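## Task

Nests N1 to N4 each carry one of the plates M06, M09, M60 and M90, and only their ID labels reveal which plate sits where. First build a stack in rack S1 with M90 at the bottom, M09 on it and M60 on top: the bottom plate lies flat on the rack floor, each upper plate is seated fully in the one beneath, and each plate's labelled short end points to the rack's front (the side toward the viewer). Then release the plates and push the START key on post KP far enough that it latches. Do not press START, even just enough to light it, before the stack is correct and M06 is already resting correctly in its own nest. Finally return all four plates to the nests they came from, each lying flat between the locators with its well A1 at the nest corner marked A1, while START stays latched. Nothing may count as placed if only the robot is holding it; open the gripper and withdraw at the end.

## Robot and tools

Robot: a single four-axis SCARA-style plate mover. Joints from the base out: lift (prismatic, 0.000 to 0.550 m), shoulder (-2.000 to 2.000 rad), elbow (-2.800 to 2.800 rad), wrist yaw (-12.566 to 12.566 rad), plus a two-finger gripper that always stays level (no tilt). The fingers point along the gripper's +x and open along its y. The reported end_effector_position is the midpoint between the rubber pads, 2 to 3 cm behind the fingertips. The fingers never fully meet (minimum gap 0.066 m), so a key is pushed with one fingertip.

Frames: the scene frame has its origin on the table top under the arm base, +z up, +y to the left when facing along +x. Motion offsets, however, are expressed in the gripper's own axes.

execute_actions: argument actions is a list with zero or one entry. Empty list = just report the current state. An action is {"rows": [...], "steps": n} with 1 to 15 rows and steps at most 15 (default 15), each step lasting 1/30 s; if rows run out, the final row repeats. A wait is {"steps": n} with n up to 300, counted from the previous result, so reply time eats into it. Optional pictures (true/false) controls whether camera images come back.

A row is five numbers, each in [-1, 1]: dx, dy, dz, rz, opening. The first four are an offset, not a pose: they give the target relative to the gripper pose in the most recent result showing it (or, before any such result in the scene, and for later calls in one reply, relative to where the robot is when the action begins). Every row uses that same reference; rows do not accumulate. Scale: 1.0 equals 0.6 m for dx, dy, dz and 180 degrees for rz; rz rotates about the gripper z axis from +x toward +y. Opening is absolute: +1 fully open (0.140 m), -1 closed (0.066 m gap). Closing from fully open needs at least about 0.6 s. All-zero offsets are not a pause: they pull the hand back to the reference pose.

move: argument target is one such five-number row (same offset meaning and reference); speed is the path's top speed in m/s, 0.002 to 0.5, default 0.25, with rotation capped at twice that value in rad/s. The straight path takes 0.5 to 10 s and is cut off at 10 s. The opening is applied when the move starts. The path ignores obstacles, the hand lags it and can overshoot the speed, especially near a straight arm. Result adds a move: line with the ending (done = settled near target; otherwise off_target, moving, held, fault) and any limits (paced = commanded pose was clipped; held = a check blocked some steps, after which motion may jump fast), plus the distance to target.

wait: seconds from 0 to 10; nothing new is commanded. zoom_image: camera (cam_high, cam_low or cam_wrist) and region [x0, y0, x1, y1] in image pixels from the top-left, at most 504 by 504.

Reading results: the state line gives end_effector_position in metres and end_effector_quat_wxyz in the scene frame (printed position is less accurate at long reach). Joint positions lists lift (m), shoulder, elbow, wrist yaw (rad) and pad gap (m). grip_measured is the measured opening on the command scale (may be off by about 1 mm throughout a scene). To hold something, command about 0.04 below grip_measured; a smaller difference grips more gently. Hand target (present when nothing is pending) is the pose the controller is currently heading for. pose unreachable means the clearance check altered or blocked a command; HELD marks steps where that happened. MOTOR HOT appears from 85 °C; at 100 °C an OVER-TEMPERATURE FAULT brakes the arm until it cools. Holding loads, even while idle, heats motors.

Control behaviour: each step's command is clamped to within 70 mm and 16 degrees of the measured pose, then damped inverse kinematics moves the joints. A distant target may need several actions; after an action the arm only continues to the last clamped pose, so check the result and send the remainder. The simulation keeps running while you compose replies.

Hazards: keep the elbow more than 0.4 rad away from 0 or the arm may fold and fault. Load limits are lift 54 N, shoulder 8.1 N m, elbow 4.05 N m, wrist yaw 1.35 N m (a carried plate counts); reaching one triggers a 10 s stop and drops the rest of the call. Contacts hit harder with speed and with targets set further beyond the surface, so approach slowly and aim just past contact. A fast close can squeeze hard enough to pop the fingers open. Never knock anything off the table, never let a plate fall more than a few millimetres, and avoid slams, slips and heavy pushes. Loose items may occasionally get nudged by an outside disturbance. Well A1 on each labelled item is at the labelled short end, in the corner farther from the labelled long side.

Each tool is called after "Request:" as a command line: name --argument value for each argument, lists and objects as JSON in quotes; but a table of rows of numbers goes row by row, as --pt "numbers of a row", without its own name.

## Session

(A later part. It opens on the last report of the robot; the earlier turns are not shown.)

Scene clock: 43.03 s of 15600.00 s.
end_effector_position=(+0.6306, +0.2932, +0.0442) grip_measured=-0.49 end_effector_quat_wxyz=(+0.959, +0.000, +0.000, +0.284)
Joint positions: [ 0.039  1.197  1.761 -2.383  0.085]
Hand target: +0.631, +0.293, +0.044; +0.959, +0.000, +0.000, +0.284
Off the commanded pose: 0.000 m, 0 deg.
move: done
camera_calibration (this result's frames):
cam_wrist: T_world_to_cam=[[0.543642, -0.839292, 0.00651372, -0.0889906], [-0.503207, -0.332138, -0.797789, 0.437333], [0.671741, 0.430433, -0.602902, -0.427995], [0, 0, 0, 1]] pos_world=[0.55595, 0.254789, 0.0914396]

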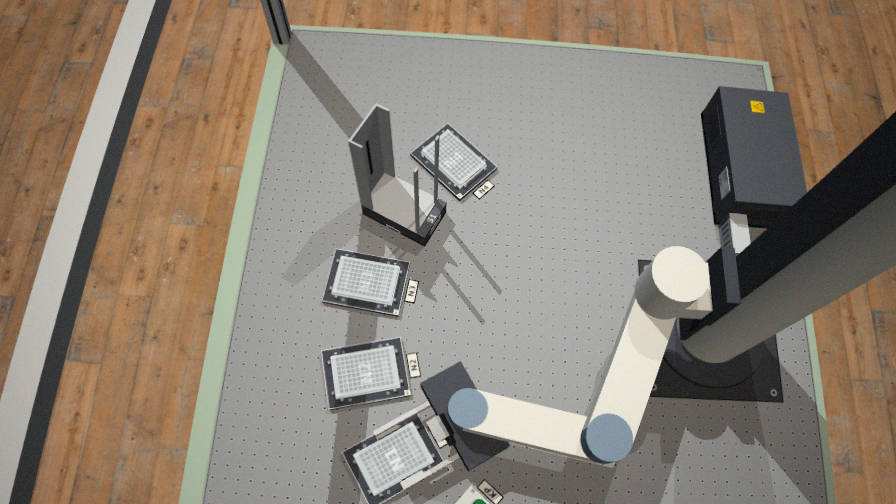

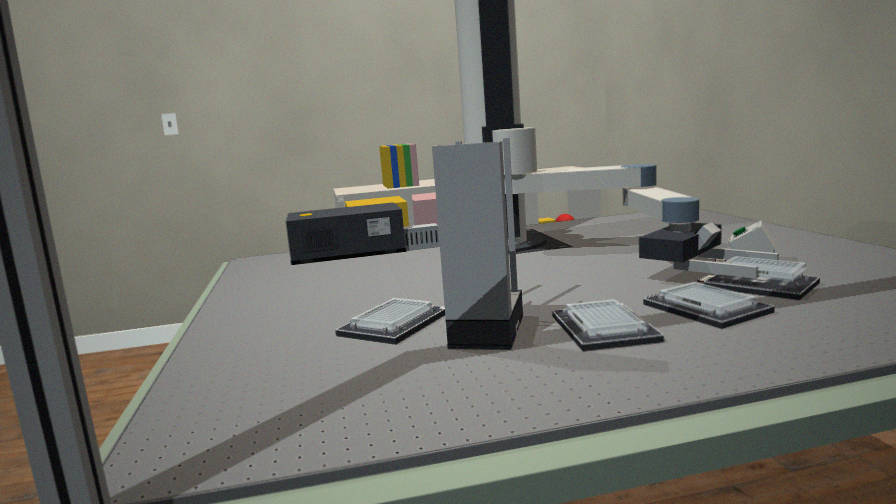

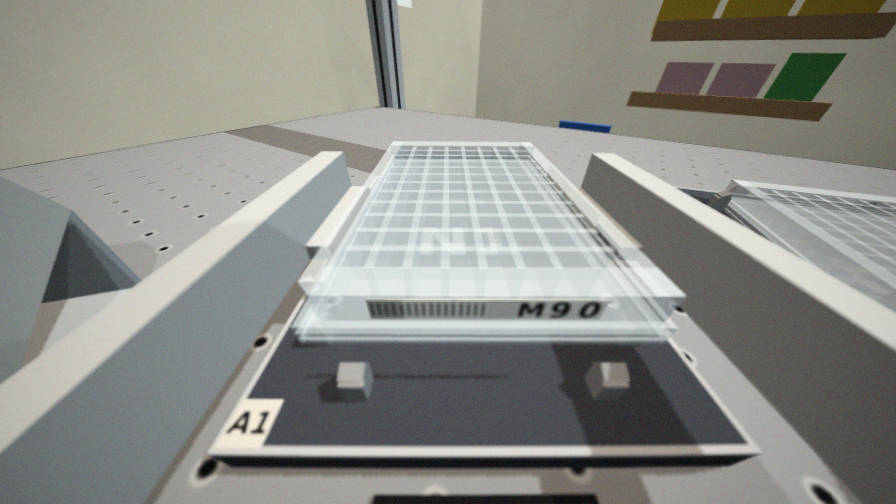

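Request:
move --target '[0,0,0.49,0,-0.55]'

Request:
move --target '[-0.422,-0.755,0,-0.322,-0.55]'

Scene clock: 48.83 s of 15600.00 s.
end_effector_position=(+0.6306, +0.2932, +0.3383) grip_measured=-0.49 end_effector_quat_wxyz=(+0.959, +0.000, +0.000, +0.284)
Joint positions: [ 0.333  1.197  1.761 -2.383  0.085]
Hand target: +0.631, +0.293, +0.338; +0.959, +0.000, +0.000, +0.284
Off the commanded pose: 0.000 m, 0 deg.
After step 90, 1.20 s passed at rest.
move: done
camera_calibration (this result's frames):
cam_wrist: T_world_to_cam=[[0.543666, -0.839276, 0.00651372, -0.0909136], [-0.503197, -0.332153, -0.797789, 0.671922], [0.671729, 0.430453, -0.602902, -0.250712], [0, 0, 0, 1]] pos_world=[0.555947, 0.254799, 0.385489]

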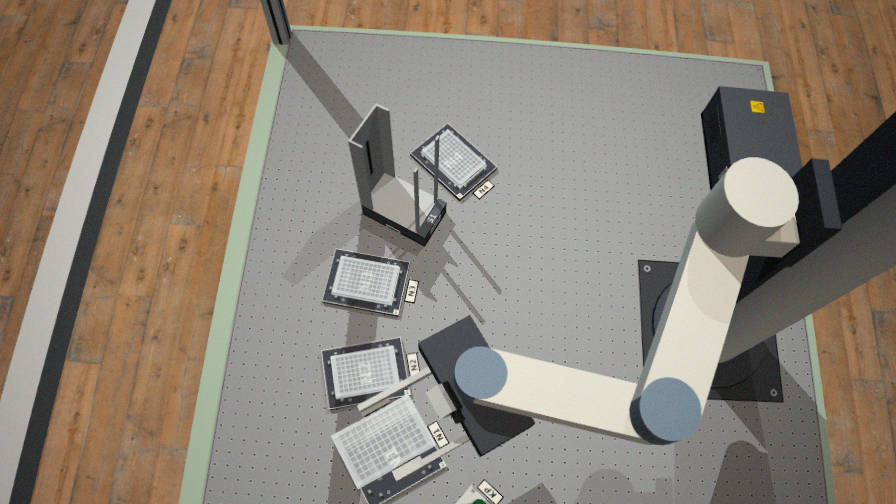

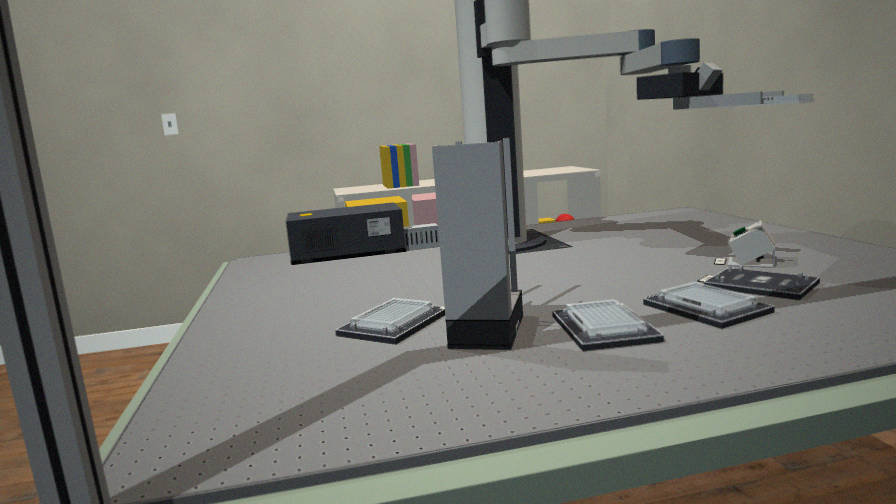

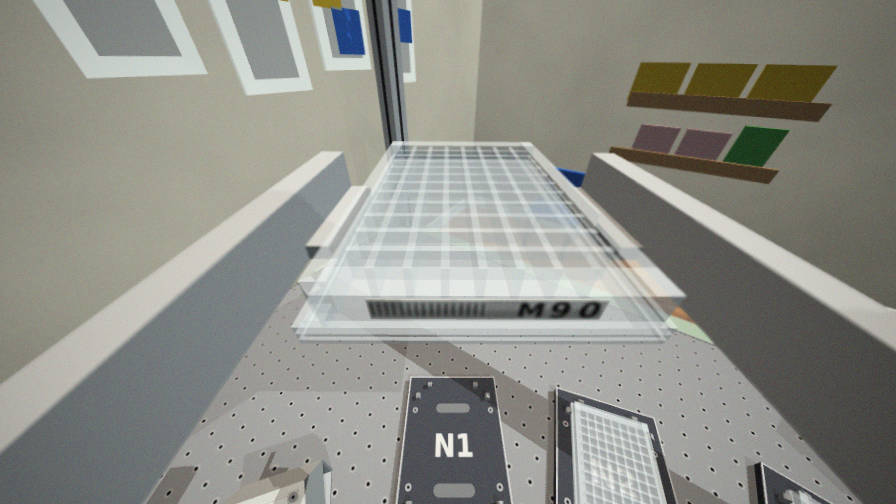

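Scene clock: 51.33 s of 15600.00 s.
end_effector_position=(+0.6650, -0.2248, +0.3383) grip_measured=-0.49 end_effector_quat_wxyz=(+0.976, +0.000, +0.000, -0.216)
Joint positions: [ 0.333  0.206  1.745 -2.387  0.085]
Hand target: +0.665, -0.225, +0.338; +0.976, +0.000, +0.000, -0.216
Off the commanded pose: 0.000 m, 0 deg.
move: done
camera_calibration (this result's frames):
cam_wrist: T_world_to_cam=[[-0.423085, -0.906067, 0.00651372, 0.0835968], [-0.548491, 0.250381, -0.797789, 0.67824], [0.721219, -0.341105, -0.602902, -0.257193], [0, 0, 0, 1]] pos_world=[0.59287, -0.181804, 0.385486]

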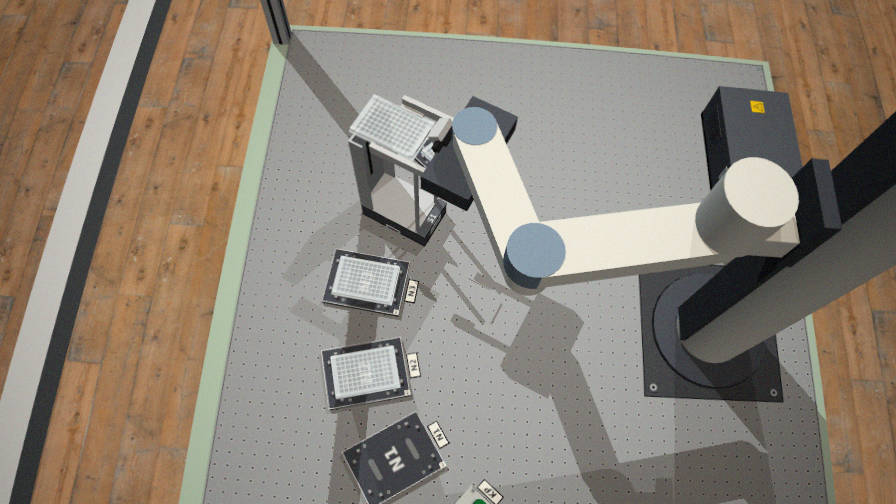

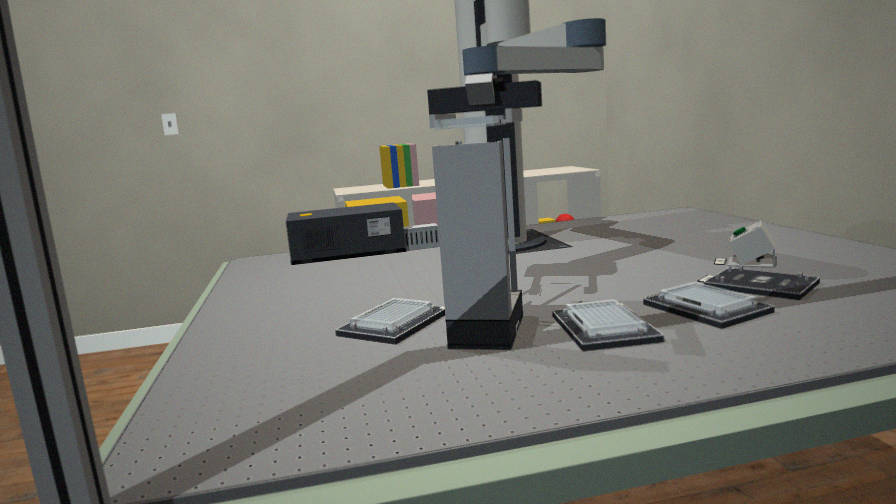

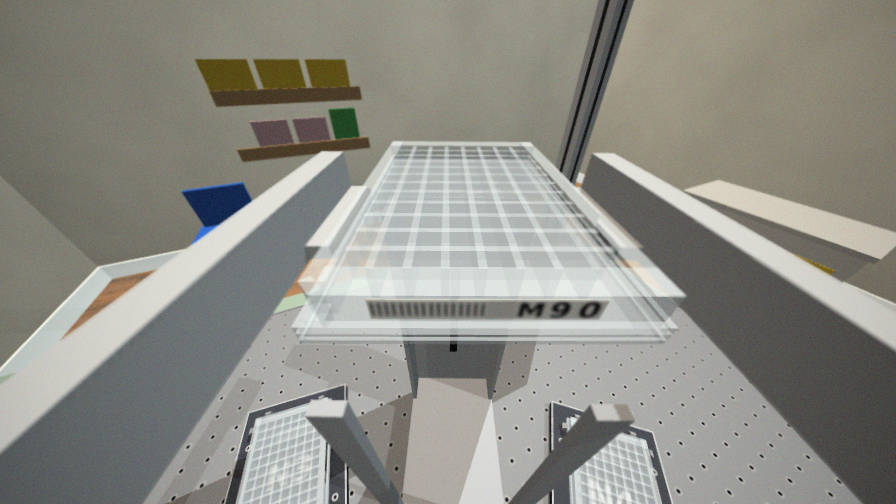

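Request:
move --target '[0,0,-0.027,0,-0.55]' --speed 0.03

Request:
zoom_image --camera "cam_wrist" --region '[240,120,740,440]'

Scene clock: 55.10 s of 15600.00 s.
end_effector_position=(+0.6650, -0.2248, +0.3220) grip_measured=-0.49 end_effector_quat_wxyz=(+0.976, +0.000, +0.000, -0.216)
Joint positions: [ 0.317  0.206  1.745 -2.387  0.085]
Hand target: +0.665, -0.225, +0.322; +0.976, +0.000, +0.000, -0.216
Off the commanded pose: 0.000 m, 0 deg.
move: done
camera_calibration (this result's frames):
cam_wrist: T_world_to_cam=[[-0.423069, -0.906074, 0.00651372, 0.083703], [-0.548496, 0.250371, -0.797789, 0.665258], [0.721225, -0.341092, -0.602902, -0.267005], [0, 0, 0, 1]] pos_world=[0.592874, -0.181794, 0.369212]

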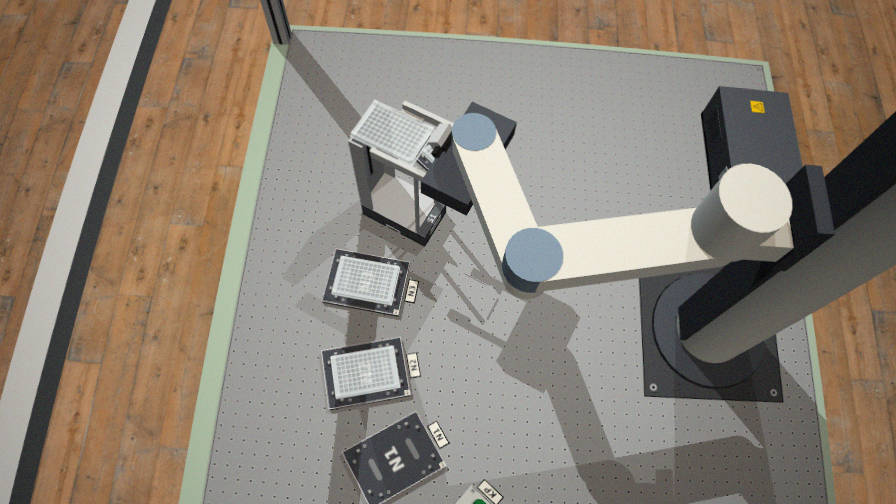

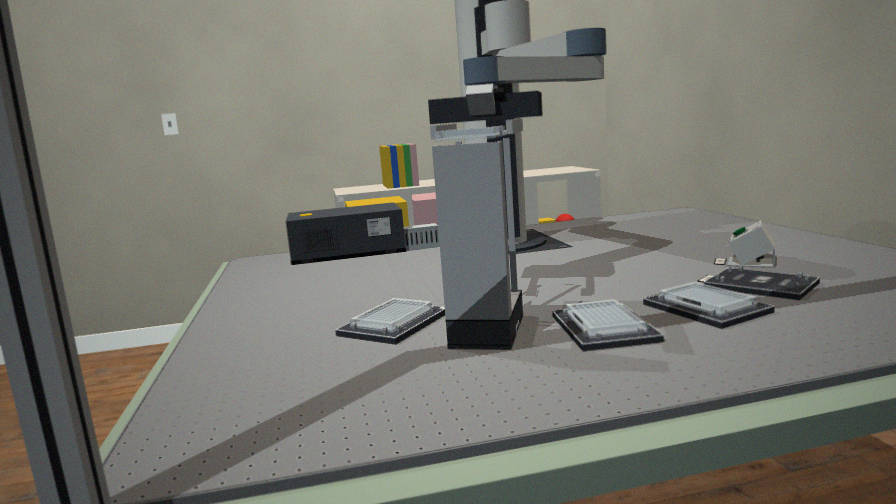

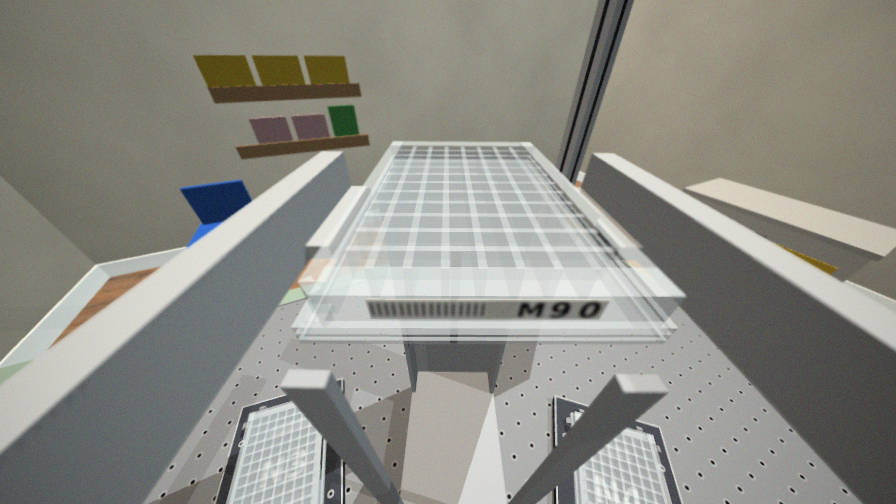

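Region (240, 120, 740, 440) of cam_wrist's 896x504 image, scaled by 1.008, with more detail than that image has; it fills the top 323 rows of this view, and the rest is white.

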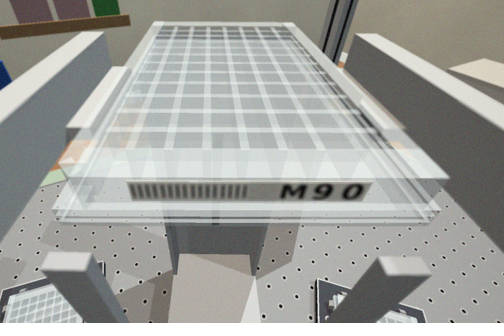

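Request:
move --target '[-0.005,0.003,-0.007,-0.005,-0.55]' --speed 0.01

Request:
zoom_image --camera "cam_high" --region '[330,80,480,200]'

Request:
zoom_image --camera "cam_wrist" --region '[340,120,600,260]'

Scene clock: 63.67 s of 15600.00 s.
end_effector_position=(+0.6631, -0.2219, +0.3178) grip_measured=-0.49 end_effector_quat_wxyz=(+0.975, +0.000, +0.000, -0.224)
Joint positions: [ 0.313  0.224  1.728 -2.402  0.085]
Hand target: +0.663, -0.222, +0.318; +0.975, +0.000, +0.000, -0.224
Off the commanded pose: 0.000 m, 0 deg.
After step 90, 4.57 s passed at rest.
move: done
camera_calibration (this result's frames):
cam_wrist: T_world_to_cam=[[-0.437048, -0.899414, 0.00651372, 0.0962859], [-0.544553, 0.258834, -0.797789, 0.659397], [0.715857, -0.352219, -0.602902, -0.266047], [0, 0, 0, 1]] pos_world=[0.59161, -0.17778, 0.365032]

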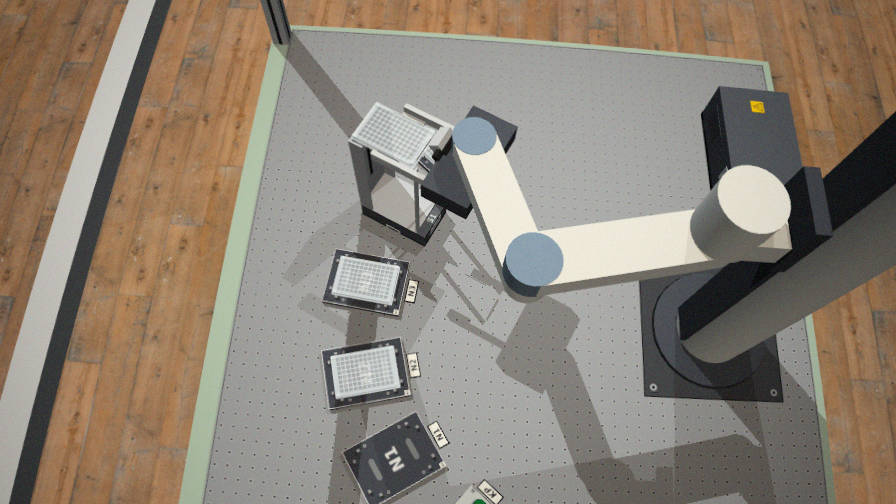

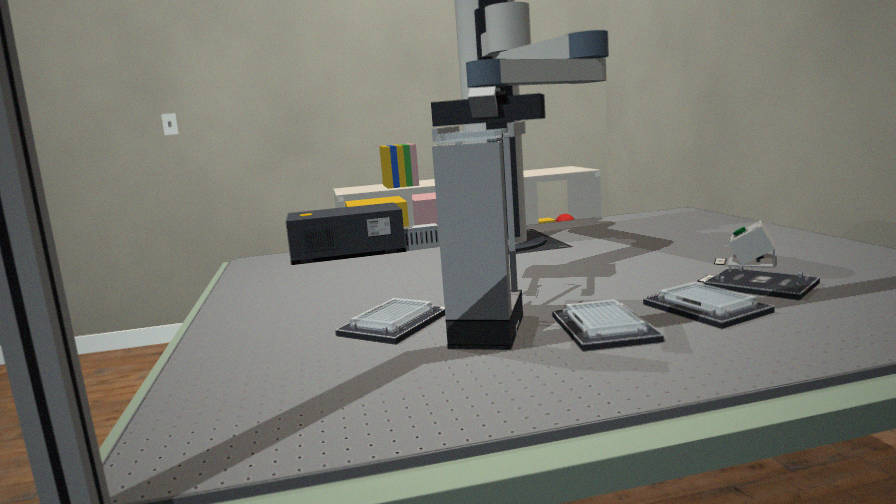

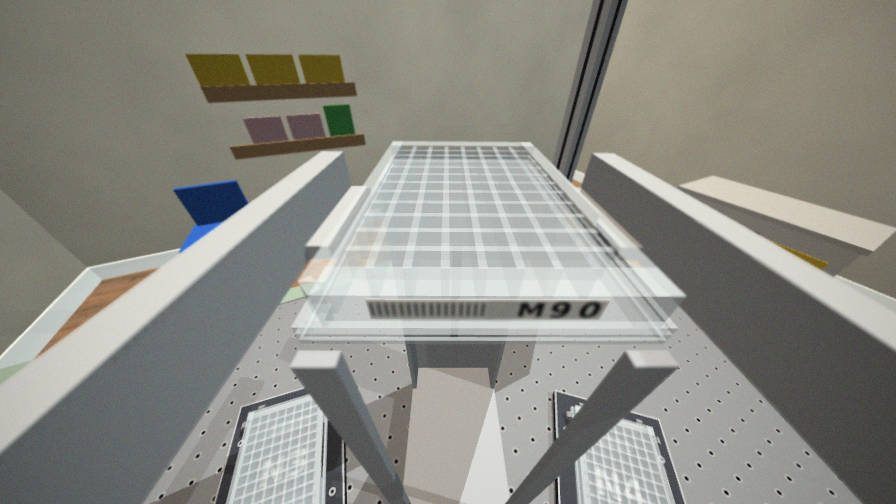

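Region (330, 80, 480, 200) of cam_high's 896x504 image, scaled by 3.360, with more detail than that image has; it fills the top 403 rows of this view, and the rest is white.

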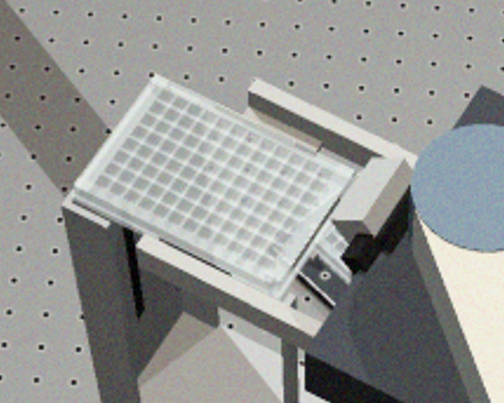

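Region (340, 120, 600, 260) of cam_wrist's 896x504 image, scaled by 1.938, with more detail than that image has; it fills the top 271 rows of this view, and the rest is white.

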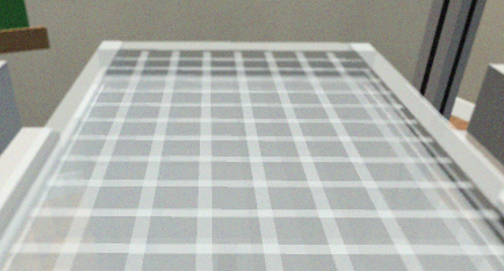

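Request:
move --target '[0,0,-0.007,0,-0.55]' --speed 0.005

Request:
zoom_image --camera "cam_wrist" --region '[270,290,700,390]'

Request:
zoom_image --camera "cam_high" --region '[340,90,420,170]'

Scene clock: 69.53 s of 15600.00 s.
end_effector_position=(+0.6631, -0.2219, +0.3138) grip_measured=-0.49 end_effector_quat_wxyz=(+0.975, +0.000, +0.000, -0.224)
Joint positions: [ 0.309  0.224  1.727 -2.402  0.085]
Hand target: +0.663, -0.222, +0.314; +0.975, +0.000, +0.000, -0.224
Off the commanded pose: 0.000 m, 0 deg.
After step 90, 1.80 s passed at rest.
move: done
camera_calibration (this result's frames):
cam_wrist: T_world_to_cam=[[-0.43699, -0.899443, 0.00651372, 0.0962491], [-0.54457, 0.258799, -0.797789, 0.656157], [0.71588, -0.352173, -0.602902, -0.268471], [0, 0, 0, 1]] pos_world=[0.591576, -0.17779, 0.360986]

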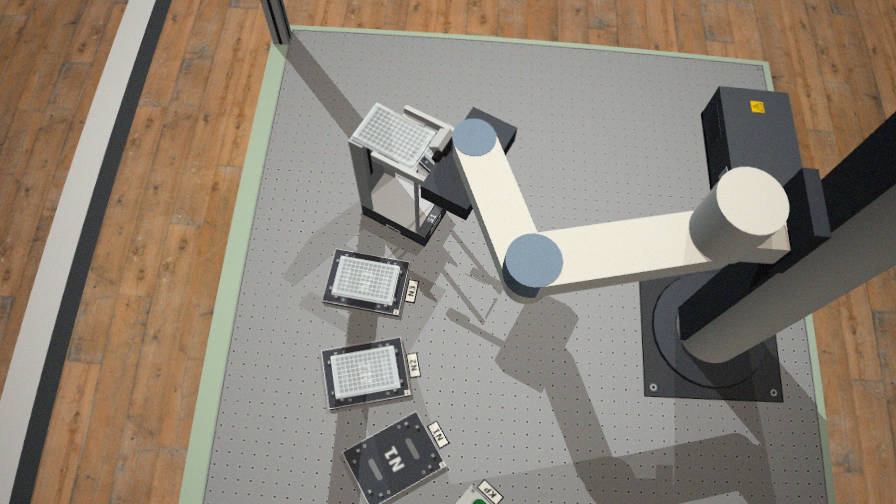

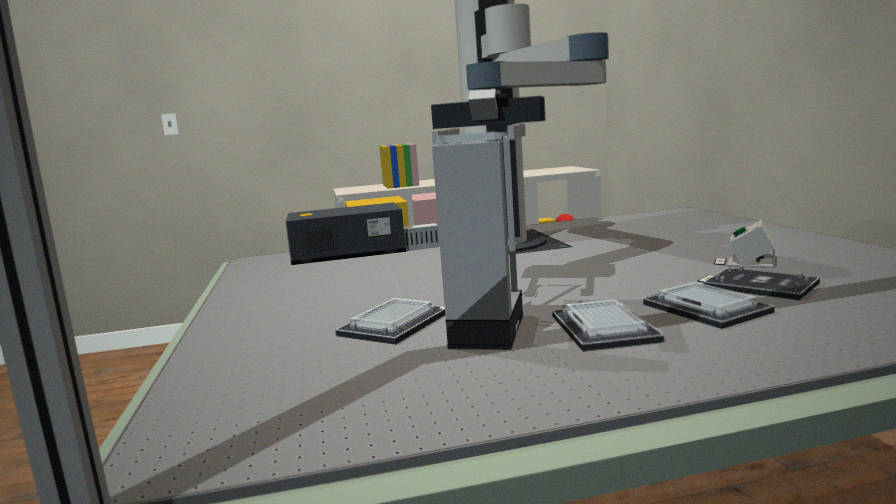

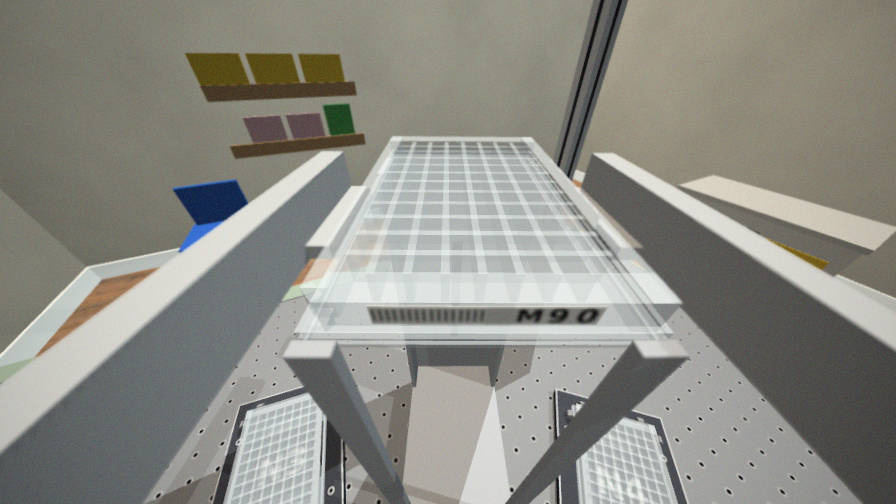

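Region (270, 290, 700, 390) of cam_wrist's 896x504 image, scaled by 1.172, with more detail than that image has; it fills the top 117 rows of this view, and the rest is white.

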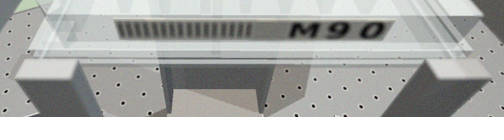

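Region (340, 90, 420, 170) of cam_high's 896x504 image, scaled by 6.300, with more detail than that image has.

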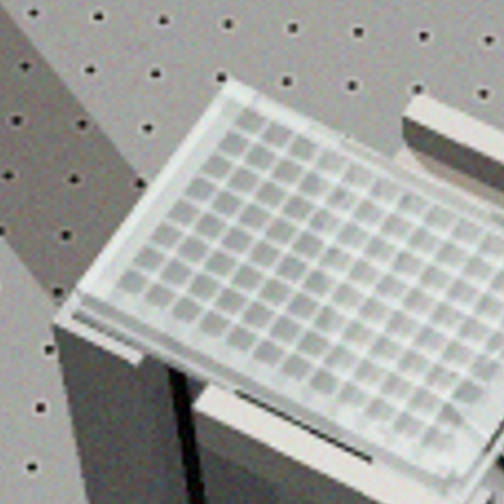

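Request:
move --target '[0,0,0.006,0,-0.55]' --speed 0.01

Request:
move --target '[-0.002,0,0,0,-0.55]' --speed 0.005

Request:
move --target '[0,0,-0.011,0,-0.55]' --speed 0.005

Scene clock: 74.33 s of 15600.00 s.
end_effector_position=(+0.6630, -0.2219, +0.3173) grip_measured=-0.49 end_effector_quat_wxyz=(+0.975, +0.000, +0.000, -0.224)
Joint positions: [ 0.312  0.224  1.727 -2.402  0.085]
Hand target: +0.663, -0.222, +0.317; +0.975, +0.000, +0.000, -0.224
Off the commanded pose: 0.000 m, 0 deg.
After step 90, 1.10 s passed at rest.
move: done
camera_calibration (this result's frames):
cam_wrist: T_world_to_cam=[[-0.436906, -0.899484, 0.00651372, 0.0961585], [-0.544594, 0.258748, -0.797789, 0.658998], [0.715912, -0.352106, -0.602902, -0.266317], [0, 0, 0, 1]] pos_world=[0.591558, -0.177793, 0.364552]

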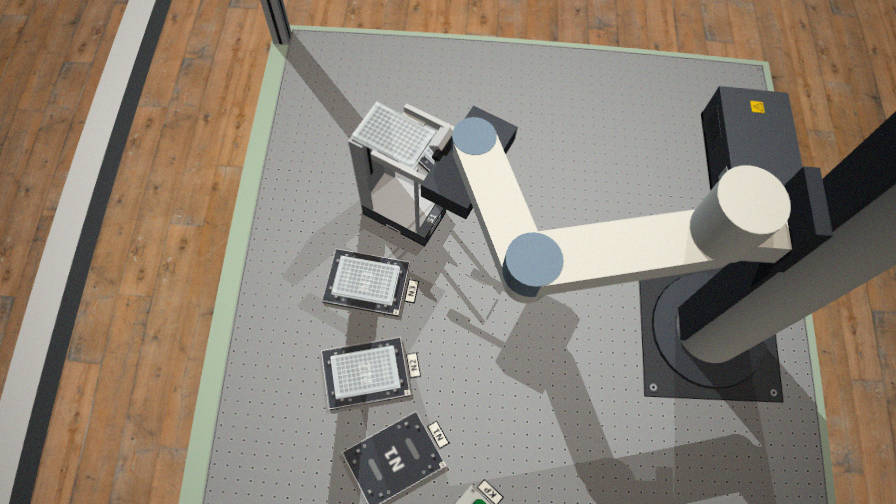

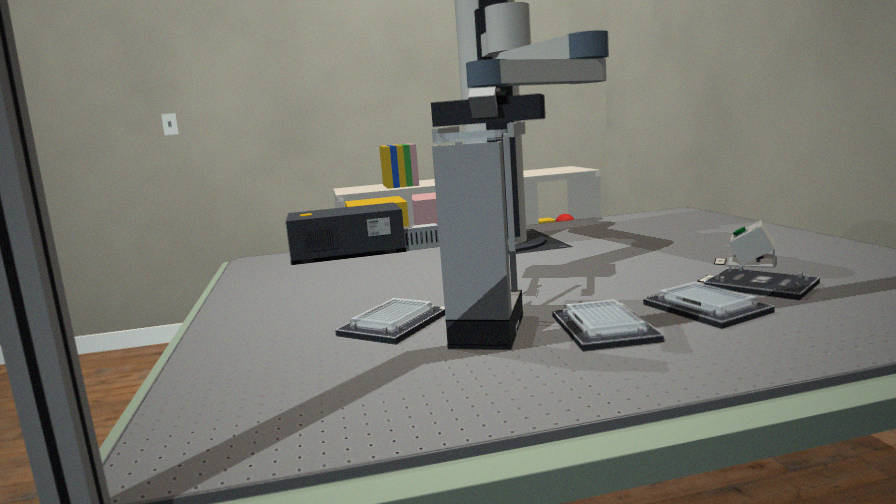

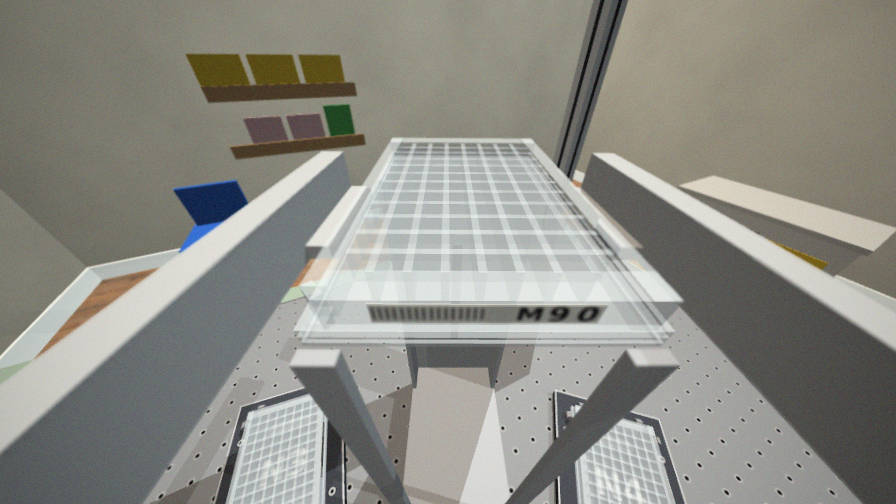

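Scene clock: 75.03 s of 15600.00 s.
end_effector_position=(+0.6620, -0.2214, +0.3173) grip_measured=-0.49 end_effector_quat_wxyz=(+0.975, +0.000, +0.000, -0.224)
Joint positions: [ 0.312  0.227  1.72  -2.398  0.085]
Hand target: +0.662, -0.221, +0.317; +0.975, +0.000, +0.000, -0.224
Off the commanded pose: 0.000 m, 0 deg.
move: done
camera_calibration (this result's frames):
cam_wrist: T_world_to_cam=[[-0.437028, -0.899424, 0.00651372, 0.0961944], [-0.544559, 0.258822, -0.797789, 0.658287], [0.715865, -0.352203, -0.602902, -0.265375], [0, 0, 0, 1]] pos_world=[0.590488, -0.177326, 0.364552]

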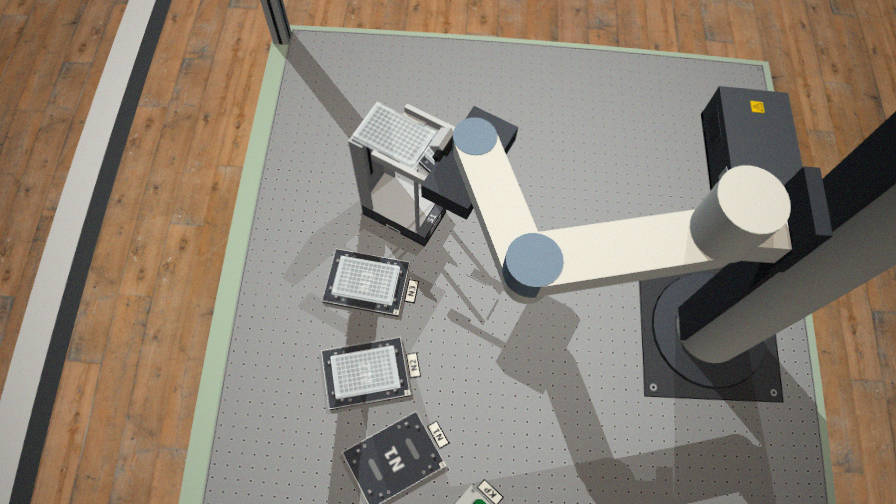

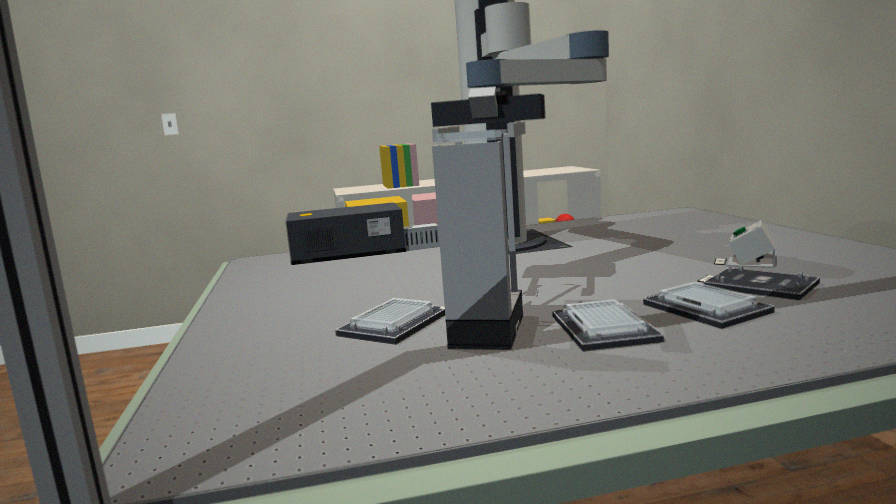

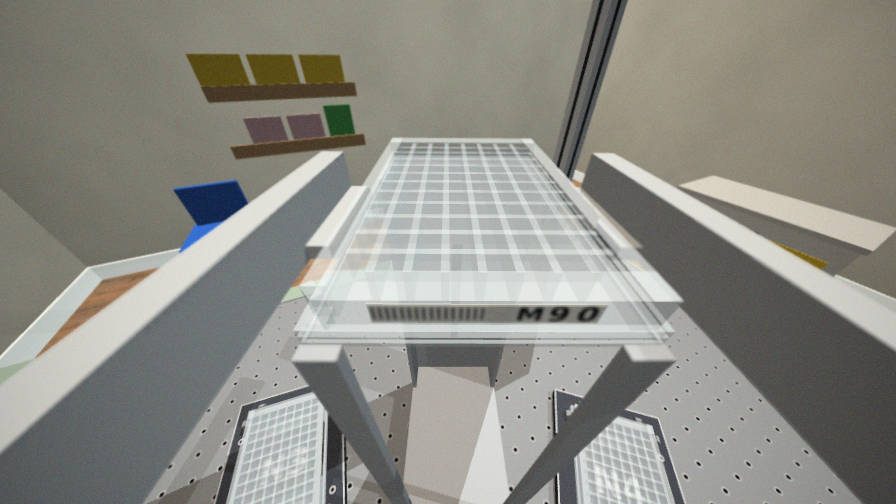

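Scene clock: 76.57 s of 15600.00 s.
end_effector_position=(+0.6621, -0.2213, +0.3108) grip_measured=-0.49 end_effector_quat_wxyz=(+0.975, +0.000, +0.000, -0.223)
Joint positions: [ 0.306  0.226  1.721 -2.398  0.085]
Hand target: +0.662, -0.221, +0.311; +0.975, +0.000, +0.000, -0.224
Off the commanded pose: 0.000 m, 0 deg.
move: done
camera_calibration (this result's frames):
cam_wrist: T_world_to_cam=[[-0.436313, -0.899771, 0.00651372, 0.0958744], [-0.544764, 0.258389, -0.797789, 0.653144], [0.716144, -0.351634, -0.602902, -0.269456], [0, 0, 0, 1]] pos_world=[0.59061, -0.17725, 0.357991]

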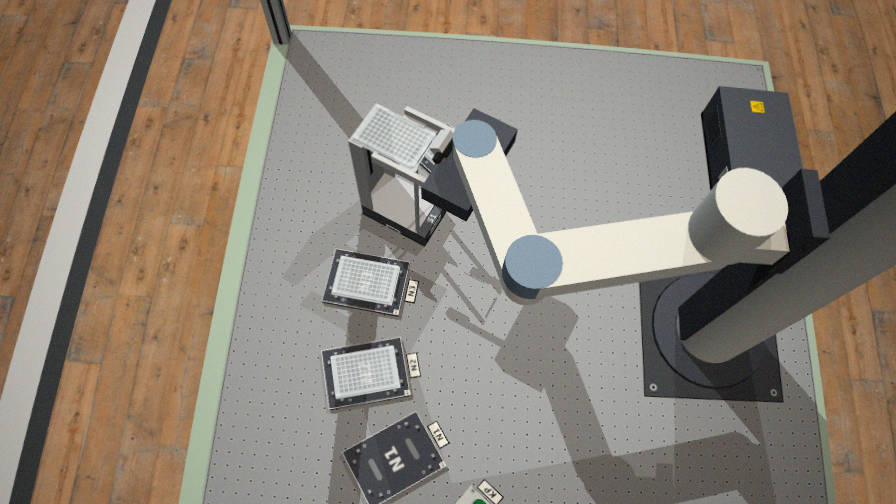

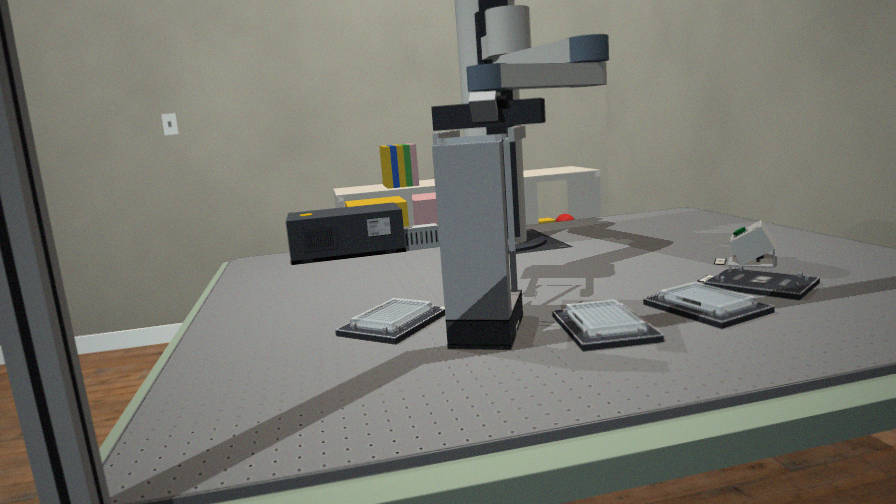

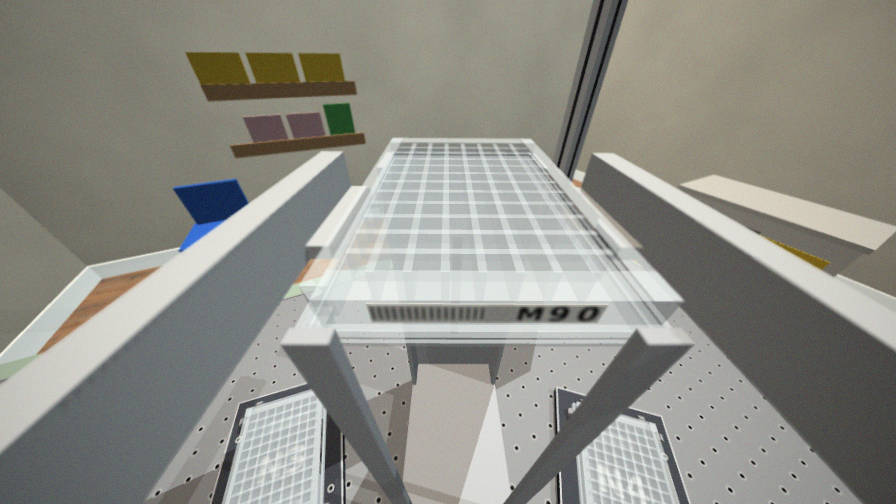

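Request:
move --target '[0.0003,0,-0.02,0,-0.55]' --speed 0.01

Request:
zoom_image --camera "cam_wrist" --region '[340,100,600,240]'

Scene clock: 80.40 s of 15600.00 s.
end_effector_position=(+0.6623, -0.2213, +0.2988) grip_measured=-0.49 end_effector_quat_wxyz=(+0.975, +0.000, +0.000, -0.223)
Joint positions: [ 0.294  0.226  1.722 -2.398  0.085]
Hand target: +0.662, -0.221, +0.299; +0.975, +0.000, +0.000, -0.223
Off the commanded pose: 0.000 m, 0 deg.
move: done
camera_calibration (this result's frames):
cam_wrist: T_world_to_cam=[[-0.436061, -0.899893, 0.00651372, 0.0958481], [-0.544837, 0.258237, -0.797789, 0.643677], [0.716243, -0.351434, -0.602902, -0.27684], [0, 0, 0, 1]] pos_world=[0.590779, -0.177259, 0.345987]

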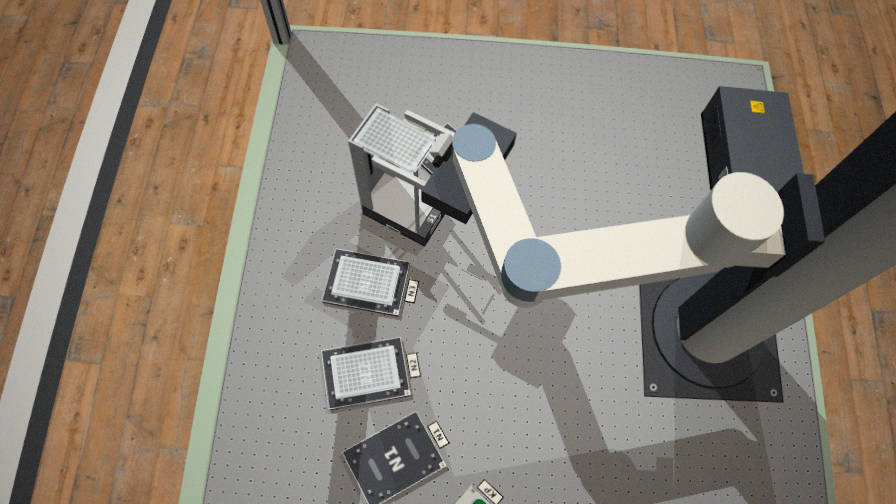

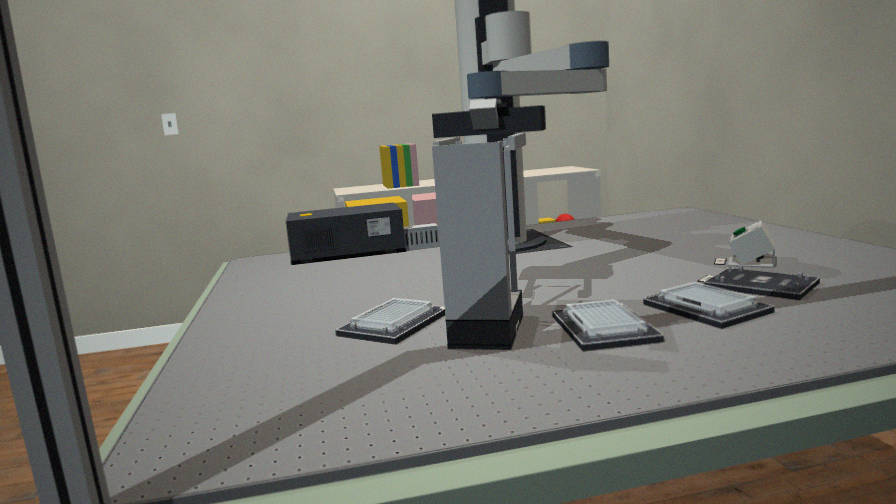

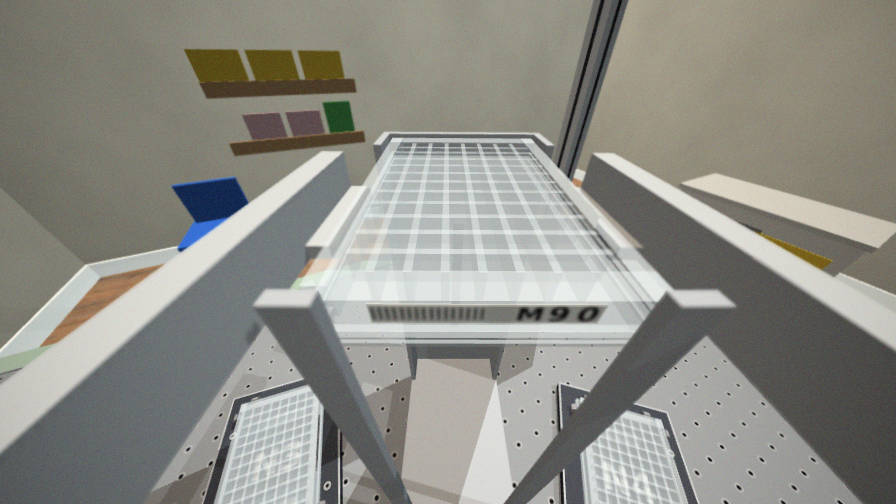

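Region (340, 100, 600, 240) of cam_wrist's 896x504 image, scaled by 1.938, with more detail than that image has; it fills the top 271 rows of this view, and the rest is white.

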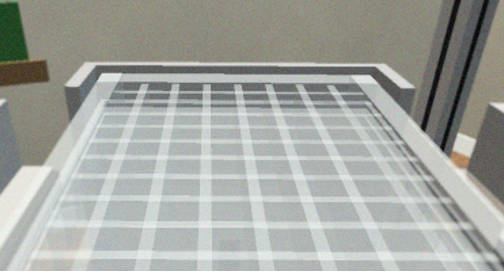

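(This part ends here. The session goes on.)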